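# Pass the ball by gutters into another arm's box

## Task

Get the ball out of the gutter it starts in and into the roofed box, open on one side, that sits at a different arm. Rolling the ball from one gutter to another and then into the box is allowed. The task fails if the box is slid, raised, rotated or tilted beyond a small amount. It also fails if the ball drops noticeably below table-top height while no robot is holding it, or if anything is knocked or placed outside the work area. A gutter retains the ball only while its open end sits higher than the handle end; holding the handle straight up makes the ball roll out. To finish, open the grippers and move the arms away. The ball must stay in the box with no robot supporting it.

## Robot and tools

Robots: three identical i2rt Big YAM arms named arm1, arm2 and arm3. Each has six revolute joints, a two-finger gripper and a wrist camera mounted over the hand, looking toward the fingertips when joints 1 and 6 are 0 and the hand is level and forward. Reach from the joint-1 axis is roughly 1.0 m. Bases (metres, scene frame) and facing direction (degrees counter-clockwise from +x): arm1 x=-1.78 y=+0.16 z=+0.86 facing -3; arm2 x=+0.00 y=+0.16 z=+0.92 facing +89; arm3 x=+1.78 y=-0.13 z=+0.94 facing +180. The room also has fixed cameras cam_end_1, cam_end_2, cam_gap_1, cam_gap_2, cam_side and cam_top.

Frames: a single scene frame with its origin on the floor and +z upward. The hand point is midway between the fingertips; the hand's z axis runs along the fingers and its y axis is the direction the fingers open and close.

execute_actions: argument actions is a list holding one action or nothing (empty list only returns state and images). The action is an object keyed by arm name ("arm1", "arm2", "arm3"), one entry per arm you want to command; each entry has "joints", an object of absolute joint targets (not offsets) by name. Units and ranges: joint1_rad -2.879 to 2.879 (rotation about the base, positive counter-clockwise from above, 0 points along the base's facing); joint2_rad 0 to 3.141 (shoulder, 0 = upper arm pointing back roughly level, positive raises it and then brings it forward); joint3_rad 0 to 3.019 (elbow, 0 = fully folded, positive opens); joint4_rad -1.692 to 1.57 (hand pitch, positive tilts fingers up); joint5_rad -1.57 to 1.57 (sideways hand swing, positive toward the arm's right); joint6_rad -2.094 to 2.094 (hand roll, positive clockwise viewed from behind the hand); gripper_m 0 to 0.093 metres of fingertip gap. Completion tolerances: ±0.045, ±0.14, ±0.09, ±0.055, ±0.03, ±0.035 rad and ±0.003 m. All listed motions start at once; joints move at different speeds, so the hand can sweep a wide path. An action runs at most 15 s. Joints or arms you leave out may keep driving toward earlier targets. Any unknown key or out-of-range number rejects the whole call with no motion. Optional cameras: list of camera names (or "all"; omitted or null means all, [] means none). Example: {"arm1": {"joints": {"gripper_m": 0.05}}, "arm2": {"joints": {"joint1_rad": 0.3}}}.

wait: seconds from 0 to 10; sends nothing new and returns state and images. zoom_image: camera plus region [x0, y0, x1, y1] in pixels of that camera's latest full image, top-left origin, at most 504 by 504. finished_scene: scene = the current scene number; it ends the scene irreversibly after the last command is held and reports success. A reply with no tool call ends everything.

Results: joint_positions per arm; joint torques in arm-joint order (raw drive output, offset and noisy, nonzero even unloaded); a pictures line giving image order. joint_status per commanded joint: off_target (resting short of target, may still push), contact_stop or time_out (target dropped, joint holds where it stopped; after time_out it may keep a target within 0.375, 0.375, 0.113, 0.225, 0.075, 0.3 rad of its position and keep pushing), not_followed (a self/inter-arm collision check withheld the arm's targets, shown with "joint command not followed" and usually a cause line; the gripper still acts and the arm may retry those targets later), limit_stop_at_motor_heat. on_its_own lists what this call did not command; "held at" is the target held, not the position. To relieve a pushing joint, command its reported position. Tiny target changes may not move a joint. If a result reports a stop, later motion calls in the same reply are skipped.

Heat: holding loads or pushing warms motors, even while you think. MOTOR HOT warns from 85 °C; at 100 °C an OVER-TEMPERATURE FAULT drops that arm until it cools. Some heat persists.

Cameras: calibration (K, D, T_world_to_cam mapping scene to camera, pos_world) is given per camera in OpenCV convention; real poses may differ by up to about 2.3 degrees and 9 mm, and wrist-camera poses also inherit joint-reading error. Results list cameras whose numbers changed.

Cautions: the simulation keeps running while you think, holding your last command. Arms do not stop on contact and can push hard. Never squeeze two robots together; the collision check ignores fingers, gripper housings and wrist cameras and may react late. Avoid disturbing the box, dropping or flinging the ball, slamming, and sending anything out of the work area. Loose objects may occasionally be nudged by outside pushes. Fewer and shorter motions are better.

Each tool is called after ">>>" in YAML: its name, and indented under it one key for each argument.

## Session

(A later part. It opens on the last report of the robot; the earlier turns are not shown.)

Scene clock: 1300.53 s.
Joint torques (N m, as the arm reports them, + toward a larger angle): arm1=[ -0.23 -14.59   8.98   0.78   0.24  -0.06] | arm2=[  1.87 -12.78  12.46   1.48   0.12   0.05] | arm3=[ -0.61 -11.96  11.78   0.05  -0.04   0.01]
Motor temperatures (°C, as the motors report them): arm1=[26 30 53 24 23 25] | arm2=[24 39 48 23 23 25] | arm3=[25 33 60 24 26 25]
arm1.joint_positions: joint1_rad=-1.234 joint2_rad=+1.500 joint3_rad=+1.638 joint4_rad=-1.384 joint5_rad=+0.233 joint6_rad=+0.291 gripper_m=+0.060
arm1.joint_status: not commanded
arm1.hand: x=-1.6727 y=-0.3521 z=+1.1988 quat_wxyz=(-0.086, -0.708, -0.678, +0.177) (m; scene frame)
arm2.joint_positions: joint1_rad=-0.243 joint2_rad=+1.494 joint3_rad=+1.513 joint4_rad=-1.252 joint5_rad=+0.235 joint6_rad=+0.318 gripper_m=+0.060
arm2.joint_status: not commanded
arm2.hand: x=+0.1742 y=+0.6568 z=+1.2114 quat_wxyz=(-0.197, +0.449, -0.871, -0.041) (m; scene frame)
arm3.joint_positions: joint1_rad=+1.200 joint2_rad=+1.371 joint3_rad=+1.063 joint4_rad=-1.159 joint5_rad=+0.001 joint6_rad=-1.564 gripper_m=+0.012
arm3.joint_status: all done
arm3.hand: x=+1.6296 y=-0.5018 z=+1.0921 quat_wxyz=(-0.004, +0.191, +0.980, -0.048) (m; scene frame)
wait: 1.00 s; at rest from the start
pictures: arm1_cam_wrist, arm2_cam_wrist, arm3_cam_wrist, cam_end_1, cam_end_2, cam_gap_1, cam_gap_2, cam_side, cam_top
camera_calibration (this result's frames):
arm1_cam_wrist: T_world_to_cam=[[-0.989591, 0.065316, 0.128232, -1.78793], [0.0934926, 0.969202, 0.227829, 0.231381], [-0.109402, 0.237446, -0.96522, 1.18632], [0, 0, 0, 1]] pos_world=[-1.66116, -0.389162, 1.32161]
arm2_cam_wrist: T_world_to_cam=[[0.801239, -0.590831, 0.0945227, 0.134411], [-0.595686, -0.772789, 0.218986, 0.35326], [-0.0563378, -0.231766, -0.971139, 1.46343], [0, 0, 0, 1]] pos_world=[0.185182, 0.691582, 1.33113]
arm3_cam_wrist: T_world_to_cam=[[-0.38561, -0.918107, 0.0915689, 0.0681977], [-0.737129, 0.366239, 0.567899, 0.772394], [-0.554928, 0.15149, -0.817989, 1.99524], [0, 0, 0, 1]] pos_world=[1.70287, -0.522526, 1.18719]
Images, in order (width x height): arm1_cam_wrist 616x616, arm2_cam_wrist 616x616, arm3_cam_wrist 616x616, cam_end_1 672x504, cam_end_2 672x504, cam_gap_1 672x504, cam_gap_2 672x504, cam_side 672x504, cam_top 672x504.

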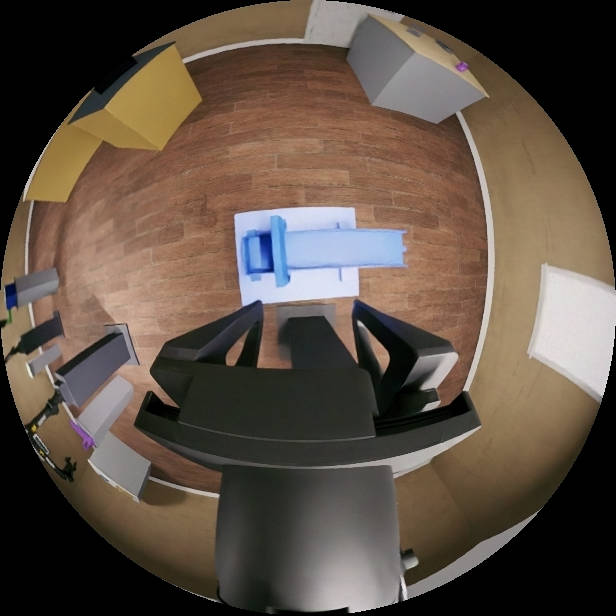

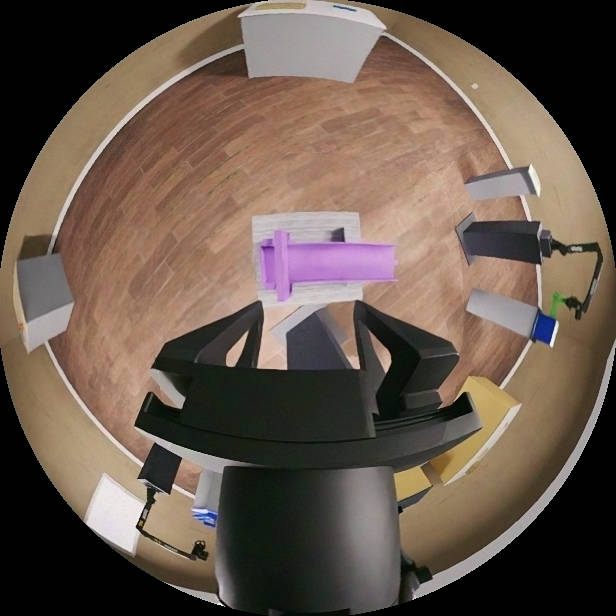

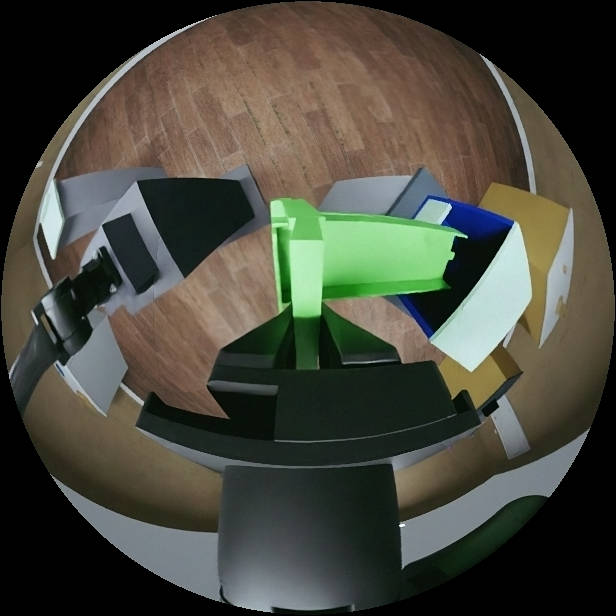

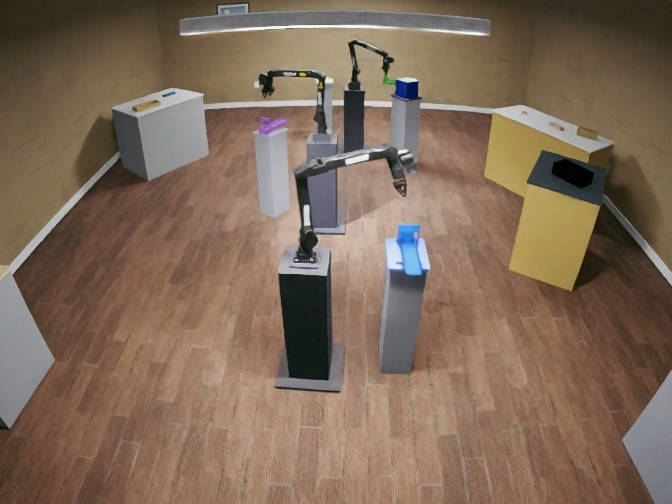

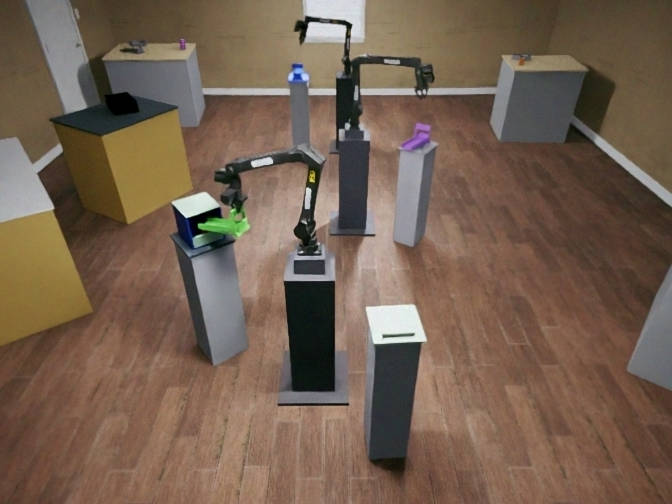

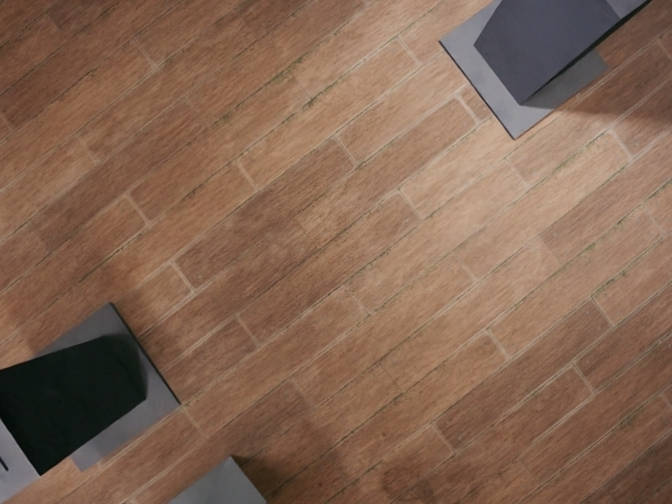

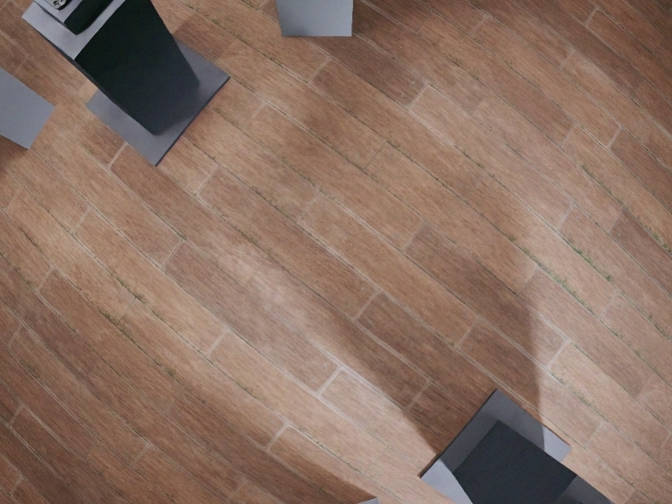

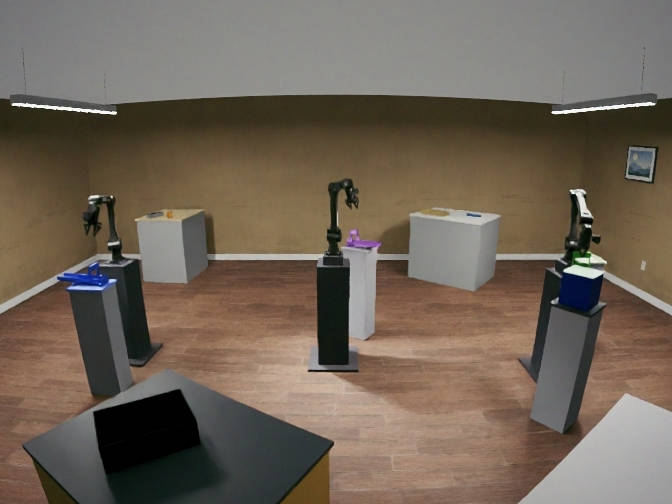

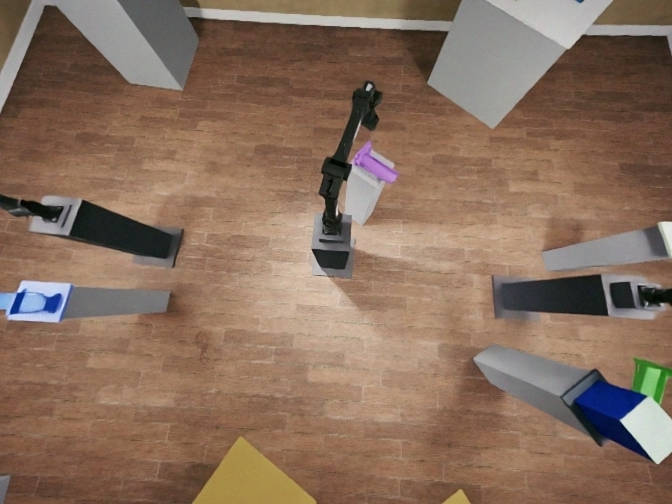

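>>> execute_actions:
  actions:
    - {"arm3":{"joints":{"joint2_rad":1.185,"joint3_rad":0.915,"joint4_rad":-1.06}}}
  cameras: ["arm3_cam_wrist","cam_end_2"]

>>> execute_actions:
  actions:
    - {"arm3":{"joints":{"joint2_rad":0.8,"joint3_rad":0.6}}}
  cameras: ["arm3_cam_wrist","cam_end_2"]

>>> zoom_image:
  camera: "cam_end_2"
  region: [150, 170, 290, 270]

Scene clock: 1314.00 s.
Joint torques (N m, as the arm reports them, + toward a larger angle): arm1=[ -0.21 -14.64   8.97   0.81   0.25  -0.07] | arm2=[  1.88 -12.75  12.47   1.49   0.12   0.06] | arm3=[-1.16 -8.8   8.71  1.34 -0.05  0.02]
Motor temperatures (°C, as the motors report them): arm1=[26 30 53 24 23 25] | arm2=[24 39 48 23 23 25] | arm3=[25 33 60 24 26 25]
arm1.joint_positions: joint1_rad=-1.234 joint2_rad=+1.500 joint3_rad=+1.638 joint4_rad=-1.384 joint5_rad=+0.233 joint6_rad=+0.291 gripper_m=+0.060
arm1.joint_status: not commanded
arm1.hand: x=-1.6727 y=-0.3521 z=+1.1988 quat_wxyz=(-0.086, -0.708, -0.678, +0.177) (m; scene frame)
arm2.joint_positions: joint1_rad=-0.243 joint2_rad=+1.494 joint3_rad=+1.513 joint4_rad=-1.252 joint5_rad=+0.235 joint6_rad=+0.318 gripper_m=+0.060
arm2.joint_status: not commanded
arm2.hand: x=+0.1742 y=+0.6568 z=+1.2114 quat_wxyz=(-0.197, +0.449, -0.871, -0.041) (m; scene frame)
arm3.joint_positions: joint1_rad=+1.200 joint2_rad=+1.186 joint3_rad=+0.906 joint4_rad=-1.077 joint5_rad=+0.001 joint6_rad=-1.564 gripper_m=+0.012
arm3.joint_status: all done
arm3.hand: x=+1.6445 y=-0.4640 z=+1.0991 quat_wxyz=(-0.014, +0.190, +0.976, -0.103) (m; scene frame)
pictures: arm3_cam_wrist, cam_end_2
camera_calibration (this result's frames):
arm3_cam_wrist: T_world_to_cam=[[-0.38075, -0.902503, 0.201288, -0.0134056], [-0.713688, 0.425237, 0.556618, 0.766751], [-0.587945, 0.0682759, -0.806014, 2.00599], [0, 0, 0, 1]] pos_world=[1.72153, -0.47511, 1.19277]
Images, in order (width x height): arm3_cam_wrist 616x616, cam_end_2 672x504.

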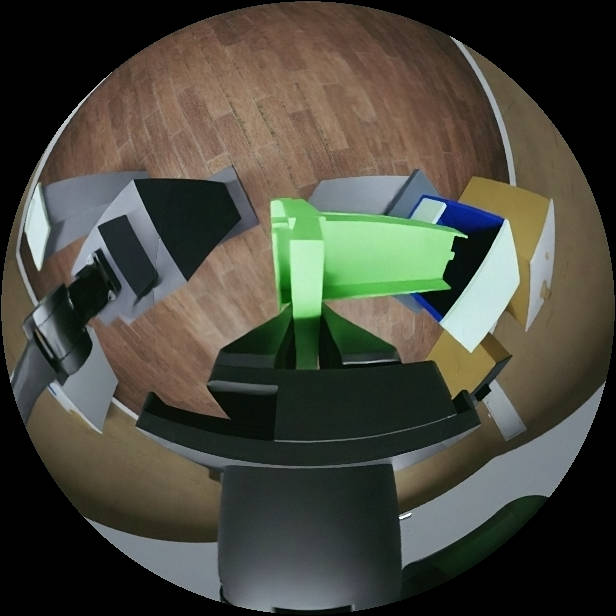

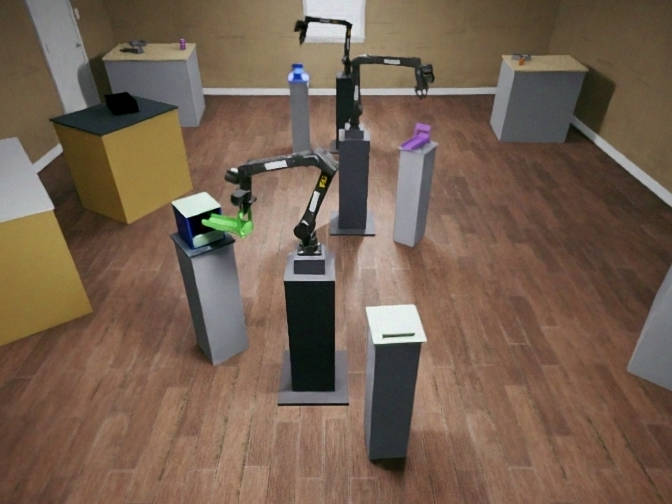

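Scene clock: 1315.07 s.
Joint torques (N m, as the arm reports them, + toward a larger angle): arm1=[ -0.1  -14.53   9.     0.72   0.25  -0.07] | arm2=[  1.99 -12.72  12.46   1.5    0.11   0.05] | arm3=[-0.92 -1.74  8.77  0.94 -0.06  0.  ]
Motor temperatures (°C, as the motors report them): arm1=[26 30 53 24 23 25] | arm2=[24 39 48 23 23 25] | arm3=[25 33 60 24 26 25]
arm1.joint_positions: joint1_rad=-1.234 joint2_rad=+1.500 joint3_rad=+1.638 joint4_rad=-1.384 joint5_rad=+0.233 joint6_rad=+0.291 gripper_m=+0.060
arm1.joint_status: not commanded
arm1.hand: x=-1.6727 y=-0.3521 z=+1.1988 quat_wxyz=(-0.086, -0.708, -0.678, +0.177) (m; scene frame)
arm2.joint_positions: joint1_rad=-0.243 joint2_rad=+1.494 joint3_rad=+1.513 joint4_rad=-1.252 joint5_rad=+0.235 joint6_rad=+0.318 gripper_m=+0.060
arm2.joint_status: not commanded
arm2.hand: x=+0.1742 y=+0.6568 z=+1.2114 quat_wxyz=(-0.197, +0.449, -0.871, -0.041) (m; scene frame)
arm3.joint_positions: joint1_rad=+1.200 joint2_rad=+0.805 joint3_rad=+0.589 joint4_rad=-1.067 joint5_rad=+0.001 joint6_rad=-1.564 gripper_m=+0.012
arm3.joint_status: all done
arm3.hand: x=+1.6855 y=-0.3610 z=+1.0715 quat_wxyz=(-0.021, +0.189, +0.972, -0.139) (m; scene frame)
pictures: arm3_cam_wrist, cam_end_2
camera_calibration (this result's frames):
arm3_cam_wrist: T_world_to_cam=[[-0.374995, -0.885762, 0.273505, 0.0196853], [-0.698259, 0.463946, 0.54515, 0.767869], [-0.609765, 0.0134514, -0.792468, 2.00327], [0, 0, 0, 1]] pos_world=[1.76508, -0.36576, 1.16354]
Images, in order (width x height): arm3_cam_wrist 616x616, cam_end_2 672x504.

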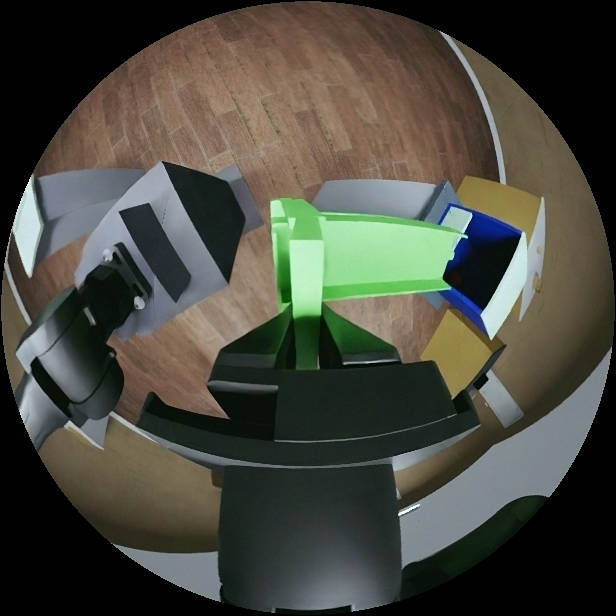

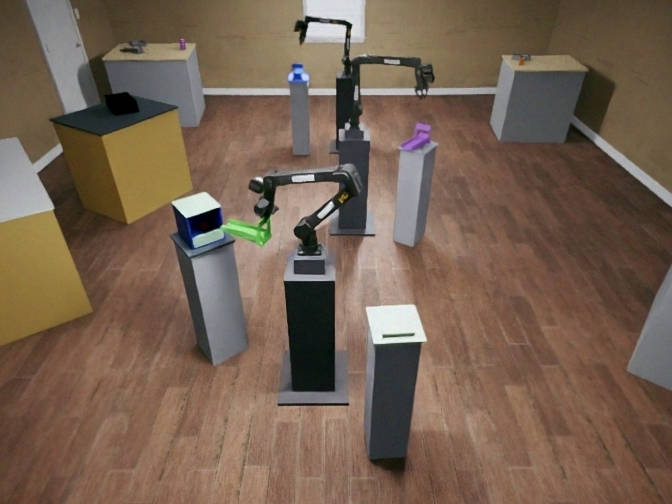

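Region (150, 170, 290, 270) of cam_end_2's 672x504 image, scaled by 3.600, with more detail than that image has; it fills the top 360 rows of this view, and the rest is white.

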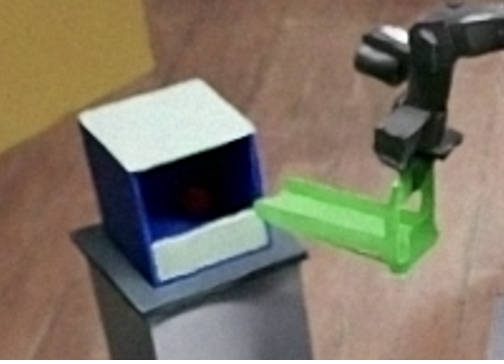

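>>> execute_actions:
  actions:
    - {"arm3":{"joints":{"joint1_rad":0.2}}}
  cameras: []

>>> execute_actions:
  actions:
    - {"arm3":{"joints":{"joint1_rad":-2.256,"joint2_rad":1.5,"joint3_rad":1.25,"joint4_rad":-0.84,"joint5_rad":0.189,"joint6_rad":-0.745}}}
  cameras: ["arm3_cam_wrist","cam_end_2","cam_side"]

Scene clock: 1334.83 s.
Joint torques (N m, as the arm reports them, + toward a larger angle): arm1=[ -0.24 -14.66   9.     0.78   0.24  -0.07] | arm2=[  1.85 -12.77  12.48   1.49   0.11   0.05] | arm3=[-1.01 -2.73  9.08  0.93 -0.05 -0.1 ]
Motor temperatures (°C, as the motors report them): arm1=[26 30 53 24 23 25] | arm2=[24 39 48 23 23 25] | arm3=[25 32 57 24 26 25]
arm1.joint_positions: joint1_rad=-1.234 joint2_rad=+1.500 joint3_rad=+1.638 joint4_rad=-1.384 joint5_rad=+0.233 joint6_rad=+0.291 gripper_m=+0.060
arm1.joint_status: not commanded
arm1.hand: x=-1.6727 y=-0.3521 z=+1.1988 quat_wxyz=(-0.086, -0.708, -0.678, +0.177) (m; scene frame)
arm2.joint_positions: joint1_rad=-0.243 joint2_rad=+1.494 joint3_rad=+1.513 joint4_rad=-1.252 joint5_rad=+0.235 joint6_rad=+0.318 gripper_m=+0.060
arm2.joint_status: not commanded
arm2.hand: x=+0.1742 y=+0.6568 z=+1.2114 quat_wxyz=(-0.197, +0.449, -0.871, -0.041) (m; scene frame)
arm3.joint_positions: joint1_rad=+0.208 joint2_rad=+0.805 joint3_rad=+0.589 joint4_rad=-1.067 joint5_rad=+0.001 joint6_rad=-1.564 gripper_m=+0.012
arm3.joint_status: all done
arm3.hand: x=+1.5321 y=-0.1775 z=+1.0699 quat_wxyz=(-0.086, +0.629, +0.765, -0.107) (m; scene frame)
pictures: none
No camera images: the call's "cameras" was empty. Leave "cameras" out to get every camera's image.

Scene clock: 1337.13 s.
Joint torques (N m, as the arm reports them, + toward a larger angle): arm1=[ -0.12 -14.59   9.     0.76   0.25  -0.06] | arm2=[  1.92 -12.73  12.45   1.47   0.11   0.05] | arm3=[ -0.23 -17.54  11.44   0.92   0.22   0.23]
Motor temperatures (°C, as the motors report them): arm1=[26 30 53 24 23 25] | arm2=[24 39 48 23 23 25] | arm3=[25 32 57 24 26 25]
arm1.joint_positions: joint1_rad=-1.234 joint2_rad=+1.500 joint3_rad=+1.638 joint4_rad=-1.384 joint5_rad=+0.233 joint6_rad=+0.291 gripper_m=+0.060
arm1.joint_status: not commanded
arm1.hand: x=-1.6727 y=-0.3521 z=+1.1988 quat_wxyz=(-0.086, -0.708, -0.678, +0.177) (m; scene frame)
arm2.joint_positions: joint1_rad=-0.243 joint2_rad=+1.494 joint3_rad=+1.513 joint4_rad=-1.252 joint5_rad=+0.235 joint6_rad=+0.318 gripper_m=+0.060
arm2.joint_status: not commanded
arm2.hand: x=+0.1742 y=+0.6568 z=+1.2114 quat_wxyz=(-0.197, +0.449, -0.871, -0.041) (m; scene frame)
arm3.joint_positions: joint1_rad=-2.260 joint2_rad=+1.534 joint3_rad=+1.202 joint4_rad=-0.838 joint5_rad=+0.188 joint6_rad=-0.754 gripper_m=+0.012
arm3.joint_status: all done
arm3.hand: x=+2.1433 y=+0.2598 z=+1.1085 quat_wxyz=(-0.208, +0.697, -0.682, +0.083) (m; scene frame)
pictures: arm3_cam_wrist, cam_end_2, cam_side
camera_calibration (this result's frames):
arm3_cam_wrist: T_world_to_cam=[[0.917313, -0.0277765, 0.397198, -2.39871], [-0.192935, -0.903637, 0.382383, 0.232044], [0.348301, -0.427398, -0.834276, 0.410872], [0, 0, 0, 1]] pos_world=[2.10203, 0.318662, 1.20681]
Images, in order (width x height): arm3_cam_wrist 616x616, cam_end_2 672x504, cam_side 672x504.

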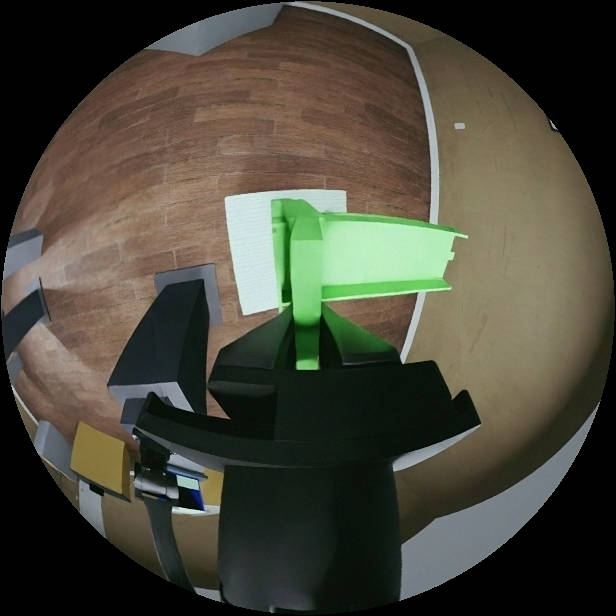

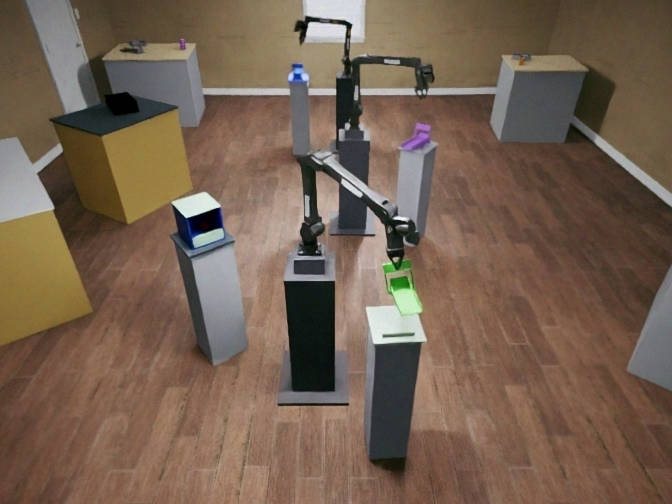

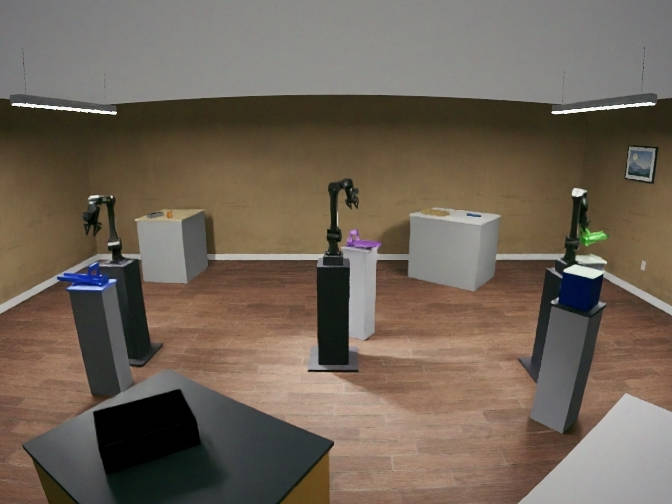

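>>> execute_actions:
  actions:
    - {"arm3":{"joints":{"joint2_rad":1.72}}}
  cameras: ["cam_end_2"]

Scene clock: 1361.10 s.
Joint torques (N m, as the arm reports them, + toward a larger angle): arm1=[ -0.18 -14.57   9.     0.79   0.25  -0.06] | arm2=[  1.89 -12.74  12.49   1.47   0.11   0.05] | arm3=[  0.6  -20.42  10.21   0.53   0.18   0.21]
Motor temperatures (°C, as the motors report them): arm1=[26 30 53 24 23 25] | arm2=[24 39 48 23 23 25] | arm3=[25 34 60 24 26 25]
arm1.joint_positions: joint1_rad=-1.234 joint2_rad=+1.500 joint3_rad=+1.638 joint4_rad=-1.384 joint5_rad=+0.233 joint6_rad=+0.291 gripper_m=+0.060
arm1.joint_status: not commanded
arm1.hand: x=-1.6727 y=-0.3521 z=+1.1988 quat_wxyz=(-0.086, -0.708, -0.678, +0.177) (m; scene frame)
arm2.joint_positions: joint1_rad=-0.243 joint2_rad=+1.494 joint3_rad=+1.513 joint4_rad=-1.252 joint5_rad=+0.235 joint6_rad=+0.318 gripper_m=+0.060
arm2.joint_status: not commanded
arm2.hand: x=+0.1742 y=+0.6568 z=+1.2114 quat_wxyz=(-0.197, +0.449, -0.871, -0.041) (m; scene frame)
arm3.joint_positions: joint1_rad=-2.260 joint2_rad=+1.752 joint3_rad=+1.206 joint4_rad=-0.838 joint5_rad=+0.188 joint6_rad=-0.754 gripper_m=+0.012
arm3.joint_status: all done
arm3.hand: x=+2.1427 y=+0.2576 z=+0.9993 quat_wxyz=(-0.103, +0.715, -0.686, +0.091) (m; scene frame)
pictures: cam_end_2
Images, in order (width x height): cam_end_2 672x504.

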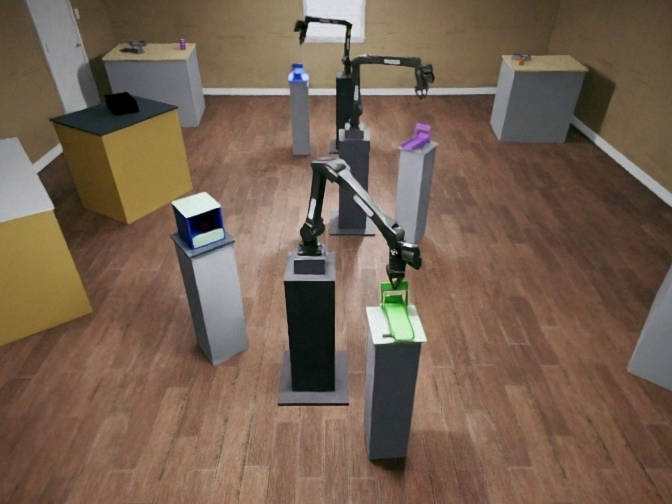

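>>> execute_actions:
  actions:
    - {"arm3":{"joints":{"joint2_rad":1.765}}}
  cameras: ["cam_end_2"]

Scene clock: 1365.53 s.
Joint torques (N m, as the arm reports them, + toward a larger angle): arm1=[ -0.27 -14.57   9.01   0.78   0.26  -0.06] | arm2=[  2.   -12.77  12.48   1.47   0.11   0.05] | arm3=[  0.62 -16.11  10.21   0.67   0.1    0.15]
Motor temperatures (°C, as the motors report them): arm1=[26 30 53 24 23 25] | arm2=[24 38 48 23 23 25] | arm3=[25 34 60 24 26 25]
arm1.joint_positions: joint1_rad=-1.234 joint2_rad=+1.500 joint3_rad=+1.638 joint4_rad=-1.384 joint5_rad=+0.233 joint6_rad=+0.291 gripper_m=+0.060
arm1.joint_status: not commanded
arm1.hand: x=-1.6727 y=-0.3521 z=+1.1988 quat_wxyz=(-0.086, -0.708, -0.678, +0.177) (m; scene frame)
arm2.joint_positions: joint1_rad=-0.243 joint2_rad=+1.494 joint3_rad=+1.513 joint4_rad=-1.252 joint5_rad=+0.235 joint6_rad=+0.318 gripper_m=+0.060
arm2.joint_status: not commanded
arm2.hand: x=+0.1742 y=+0.6568 z=+1.2114 quat_wxyz=(-0.197, +0.449, -0.871, -0.041) (m; scene frame)
arm3.joint_positions: joint1_rad=-2.260 joint2_rad=+1.760 joint3_rad=+1.206 joint4_rad=-0.838 joint5_rad=+0.188 joint6_rad=-0.754 gripper_m=+0.012
arm3.joint_status: all done
arm3.hand: x=+2.1423 y=+0.2571 z=+0.9953 quat_wxyz=(-0.100, +0.715, -0.686, +0.092) (m; scene frame)
pictures: cam_end_2
Images, in order (width x height): cam_end_2 672x504.

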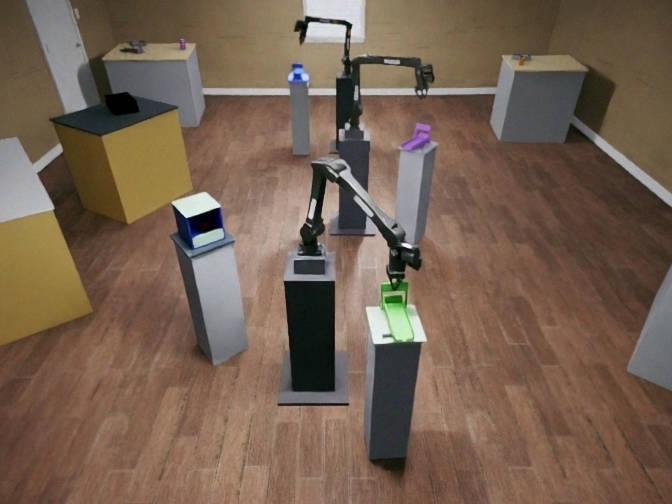

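>>> execute_actions:
  actions:
    - {"arm3":{"joints":{"joint2_rad":1.785}}}
  cameras: ["cam_end_2"]

Scene clock: 1375.57 s.
Joint torques (N m, as the arm reports them, + toward a larger angle): arm1=[ -0.18 -14.62   8.99   0.78   0.25  -0.06] | arm2=[  1.95 -12.77  12.46   1.48   0.11   0.05] | arm3=[  0.49 -16.95   9.98   0.23   0.18   0.19]
Motor temperatures (°C, as the motors report them): arm1=[26 30 53 24 23 25] | arm2=[24 38 48 23 23 25] | arm3=[25 34 59 24 26 25]
arm1.joint_positions: joint1_rad=-1.234 joint2_rad=+1.500 joint3_rad=+1.638 joint4_rad=-1.384 joint5_rad=+0.233 joint6_rad=+0.291 gripper_m=+0.060
arm1.joint_status: not commanded
arm1.hand: x=-1.6727 y=-0.3521 z=+1.1988 quat_wxyz=(-0.086, -0.708, -0.678, +0.177) (m; scene frame)
arm2.joint_positions: joint1_rad=-0.243 joint2_rad=+1.494 joint3_rad=+1.513 joint4_rad=-1.252 joint5_rad=+0.235 joint6_rad=+0.318 gripper_m=+0.060
arm2.joint_status: not commanded
arm2.hand: x=+0.1742 y=+0.6568 z=+1.2114 quat_wxyz=(-0.197, +0.449, -0.871, -0.041) (m; scene frame)
arm3.joint_positions: joint1_rad=-2.260 joint2_rad=+1.784 joint3_rad=+1.206 joint4_rad=-0.838 joint5_rad=+0.188 joint6_rad=-0.754 gripper_m=+0.012
arm3.joint_status: all done
arm3.hand: x=+2.1411 y=+0.2556 z=+0.9831 quat_wxyz=(-0.088, +0.717, -0.686, +0.092) (m; scene frame)
pictures: cam_end_2
Images, in order (width x height): cam_end_2 672x504.

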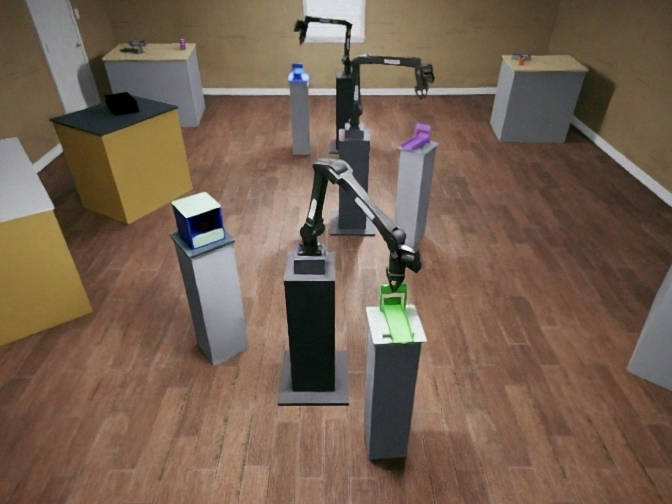

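>>> execute_actions:
  actions:
    - {"arm3":{"joints":{"gripper_m":0.06}}}
  cameras: []

>>> execute_actions:
  actions:
    - {"arm3":{"joints":{"joint2_rad":1.45}}}
  cameras: ["cam_end_2","cam_side"]

>>> zoom_image:
  camera: "cam_end_2"
  region: [140, 160, 460, 400]

Scene clock: 1382.17 s.
Joint torques (N m, as the arm reports them, + toward a larger angle): arm1=[ -0.21 -14.56   8.98   0.79   0.25  -0.06] | arm2=[  1.98 -12.77  12.46   1.47   0.11   0.05] | arm3=[  0.33 -16.6   10.18   0.32   0.2    0.17]
Motor temperatures (°C, as the motors report them): arm1=[26 30 53 24 23 25] | arm2=[24 38 48 23 23 25] | arm3=[25 34 59 24 26 25]
arm1.joint_positions: joint1_rad=-1.234 joint2_rad=+1.500 joint3_rad=+1.638 joint4_rad=-1.384 joint5_rad=+0.233 joint6_rad=+0.291 gripper_m=+0.060
arm1.joint_status: not commanded
arm1.hand: x=-1.6727 y=-0.3521 z=+1.1988 quat_wxyz=(-0.086, -0.708, -0.678, +0.177) (m; scene frame)
arm2.joint_positions: joint1_rad=-0.243 joint2_rad=+1.494 joint3_rad=+1.513 joint4_rad=-1.252 joint5_rad=+0.235 joint6_rad=+0.318 gripper_m=+0.060
arm2.joint_status: not commanded
arm2.hand: x=+0.1742 y=+0.6568 z=+1.2114 quat_wxyz=(-0.197, +0.449, -0.871, -0.041) (m; scene frame)
arm3.joint_positions: joint1_rad=-2.260 joint2_rad=+1.784 joint3_rad=+1.206 joint4_rad=-0.838 joint5_rad=+0.187 joint6_rad=-0.754 gripper_m=+0.060
arm3.joint_status: all done
arm3.hand: x=+2.1410 y=+0.2556 z=+0.9831 quat_wxyz=(-0.088, +0.717, -0.686, +0.092) (m; scene frame)
pictures: none
No camera images: the call's "cameras" was empty. Leave "cameras" out to get every camera's image.

Scene clock: 1383.50 s.
Joint torques (N m, as the arm reports them, + toward a larger angle): arm1=[ -0.25 -14.59   8.99   0.76   0.25  -0.07] | arm2=[  1.87 -12.7   12.47   1.46   0.11   0.05] | arm3=[  0.1  -12.22  10.53   0.99   0.22   0.15]
Motor temperatures (°C, as the motors report them): arm1=[26 30 53 24 23 25] | arm2=[24 38 48 23 23 25] | arm3=[25 34 59 24 26 25]
arm1.joint_positions: joint1_rad=-1.234 joint2_rad=+1.500 joint3_rad=+1.638 joint4_rad=-1.384 joint5_rad=+0.233 joint6_rad=+0.291 gripper_m=+0.060
arm1.joint_status: not commanded
arm1.hand: x=-1.6727 y=-0.3521 z=+1.1988 quat_wxyz=(-0.086, -0.708, -0.678, +0.177) (m; scene frame)
arm2.joint_positions: joint1_rad=-0.243 joint2_rad=+1.494 joint3_rad=+1.513 joint4_rad=-1.252 joint5_rad=+0.235 joint6_rad=+0.318 gripper_m=+0.060
arm2.joint_status: not commanded
arm2.hand: x=+0.1742 y=+0.6568 z=+1.2114 quat_wxyz=(-0.197, +0.449, -0.871, -0.041) (m; scene frame)
arm3.joint_positions: joint1_rad=-2.260 joint2_rad=+1.442 joint3_rad=+1.223 joint4_rad=-0.838 joint5_rad=+0.187 joint6_rad=-0.754 gripper_m=+0.060
arm3.joint_status: all done
arm3.hand: x=+2.1432 y=+0.2607 z=+1.1654 quat_wxyz=(-0.263, +0.684, -0.676, +0.078) (m; scene frame)
pictures: cam_end_2, cam_side
Images, in order (width x height): cam_end_2 672x504, cam_side 672x504.

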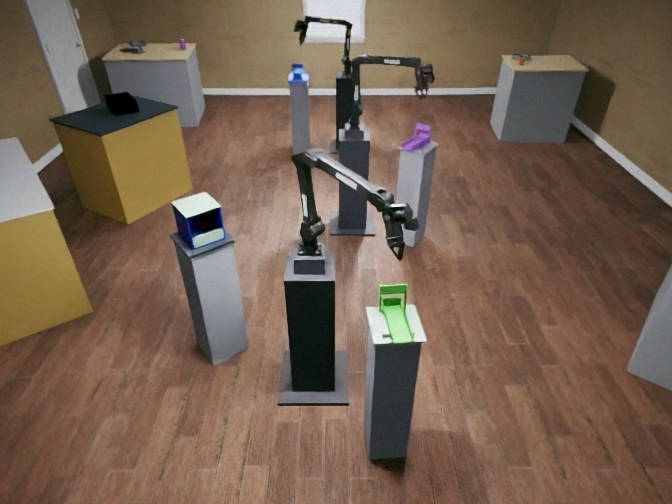

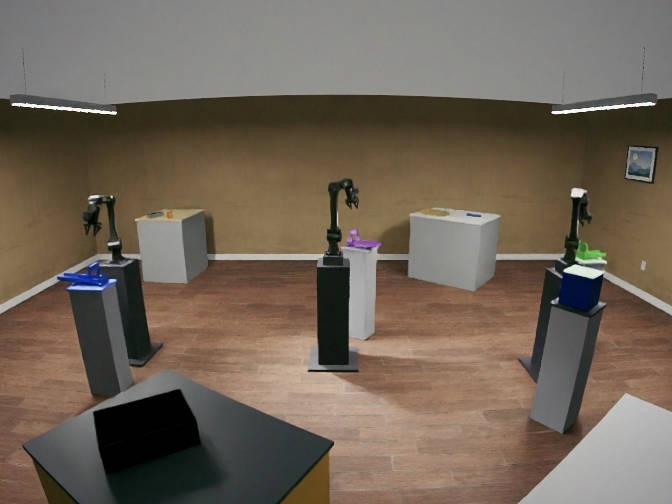

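Region (140, 160, 460, 400) of cam_end_2's 672x504 image, scaled by 1.575, with more detail than that image has; it fills the top 378 rows of this view, and the rest is white.

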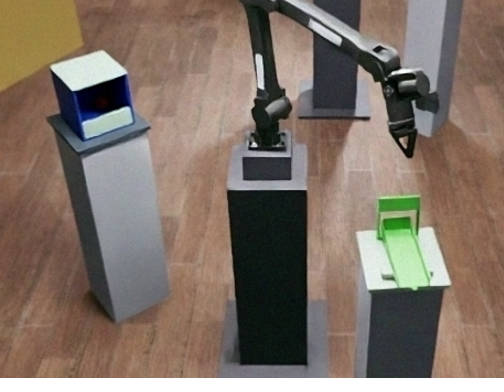

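Ball visible in the box; everything released.

>>> finished_scene:
  scene: 1

The scene is finished: the task was done.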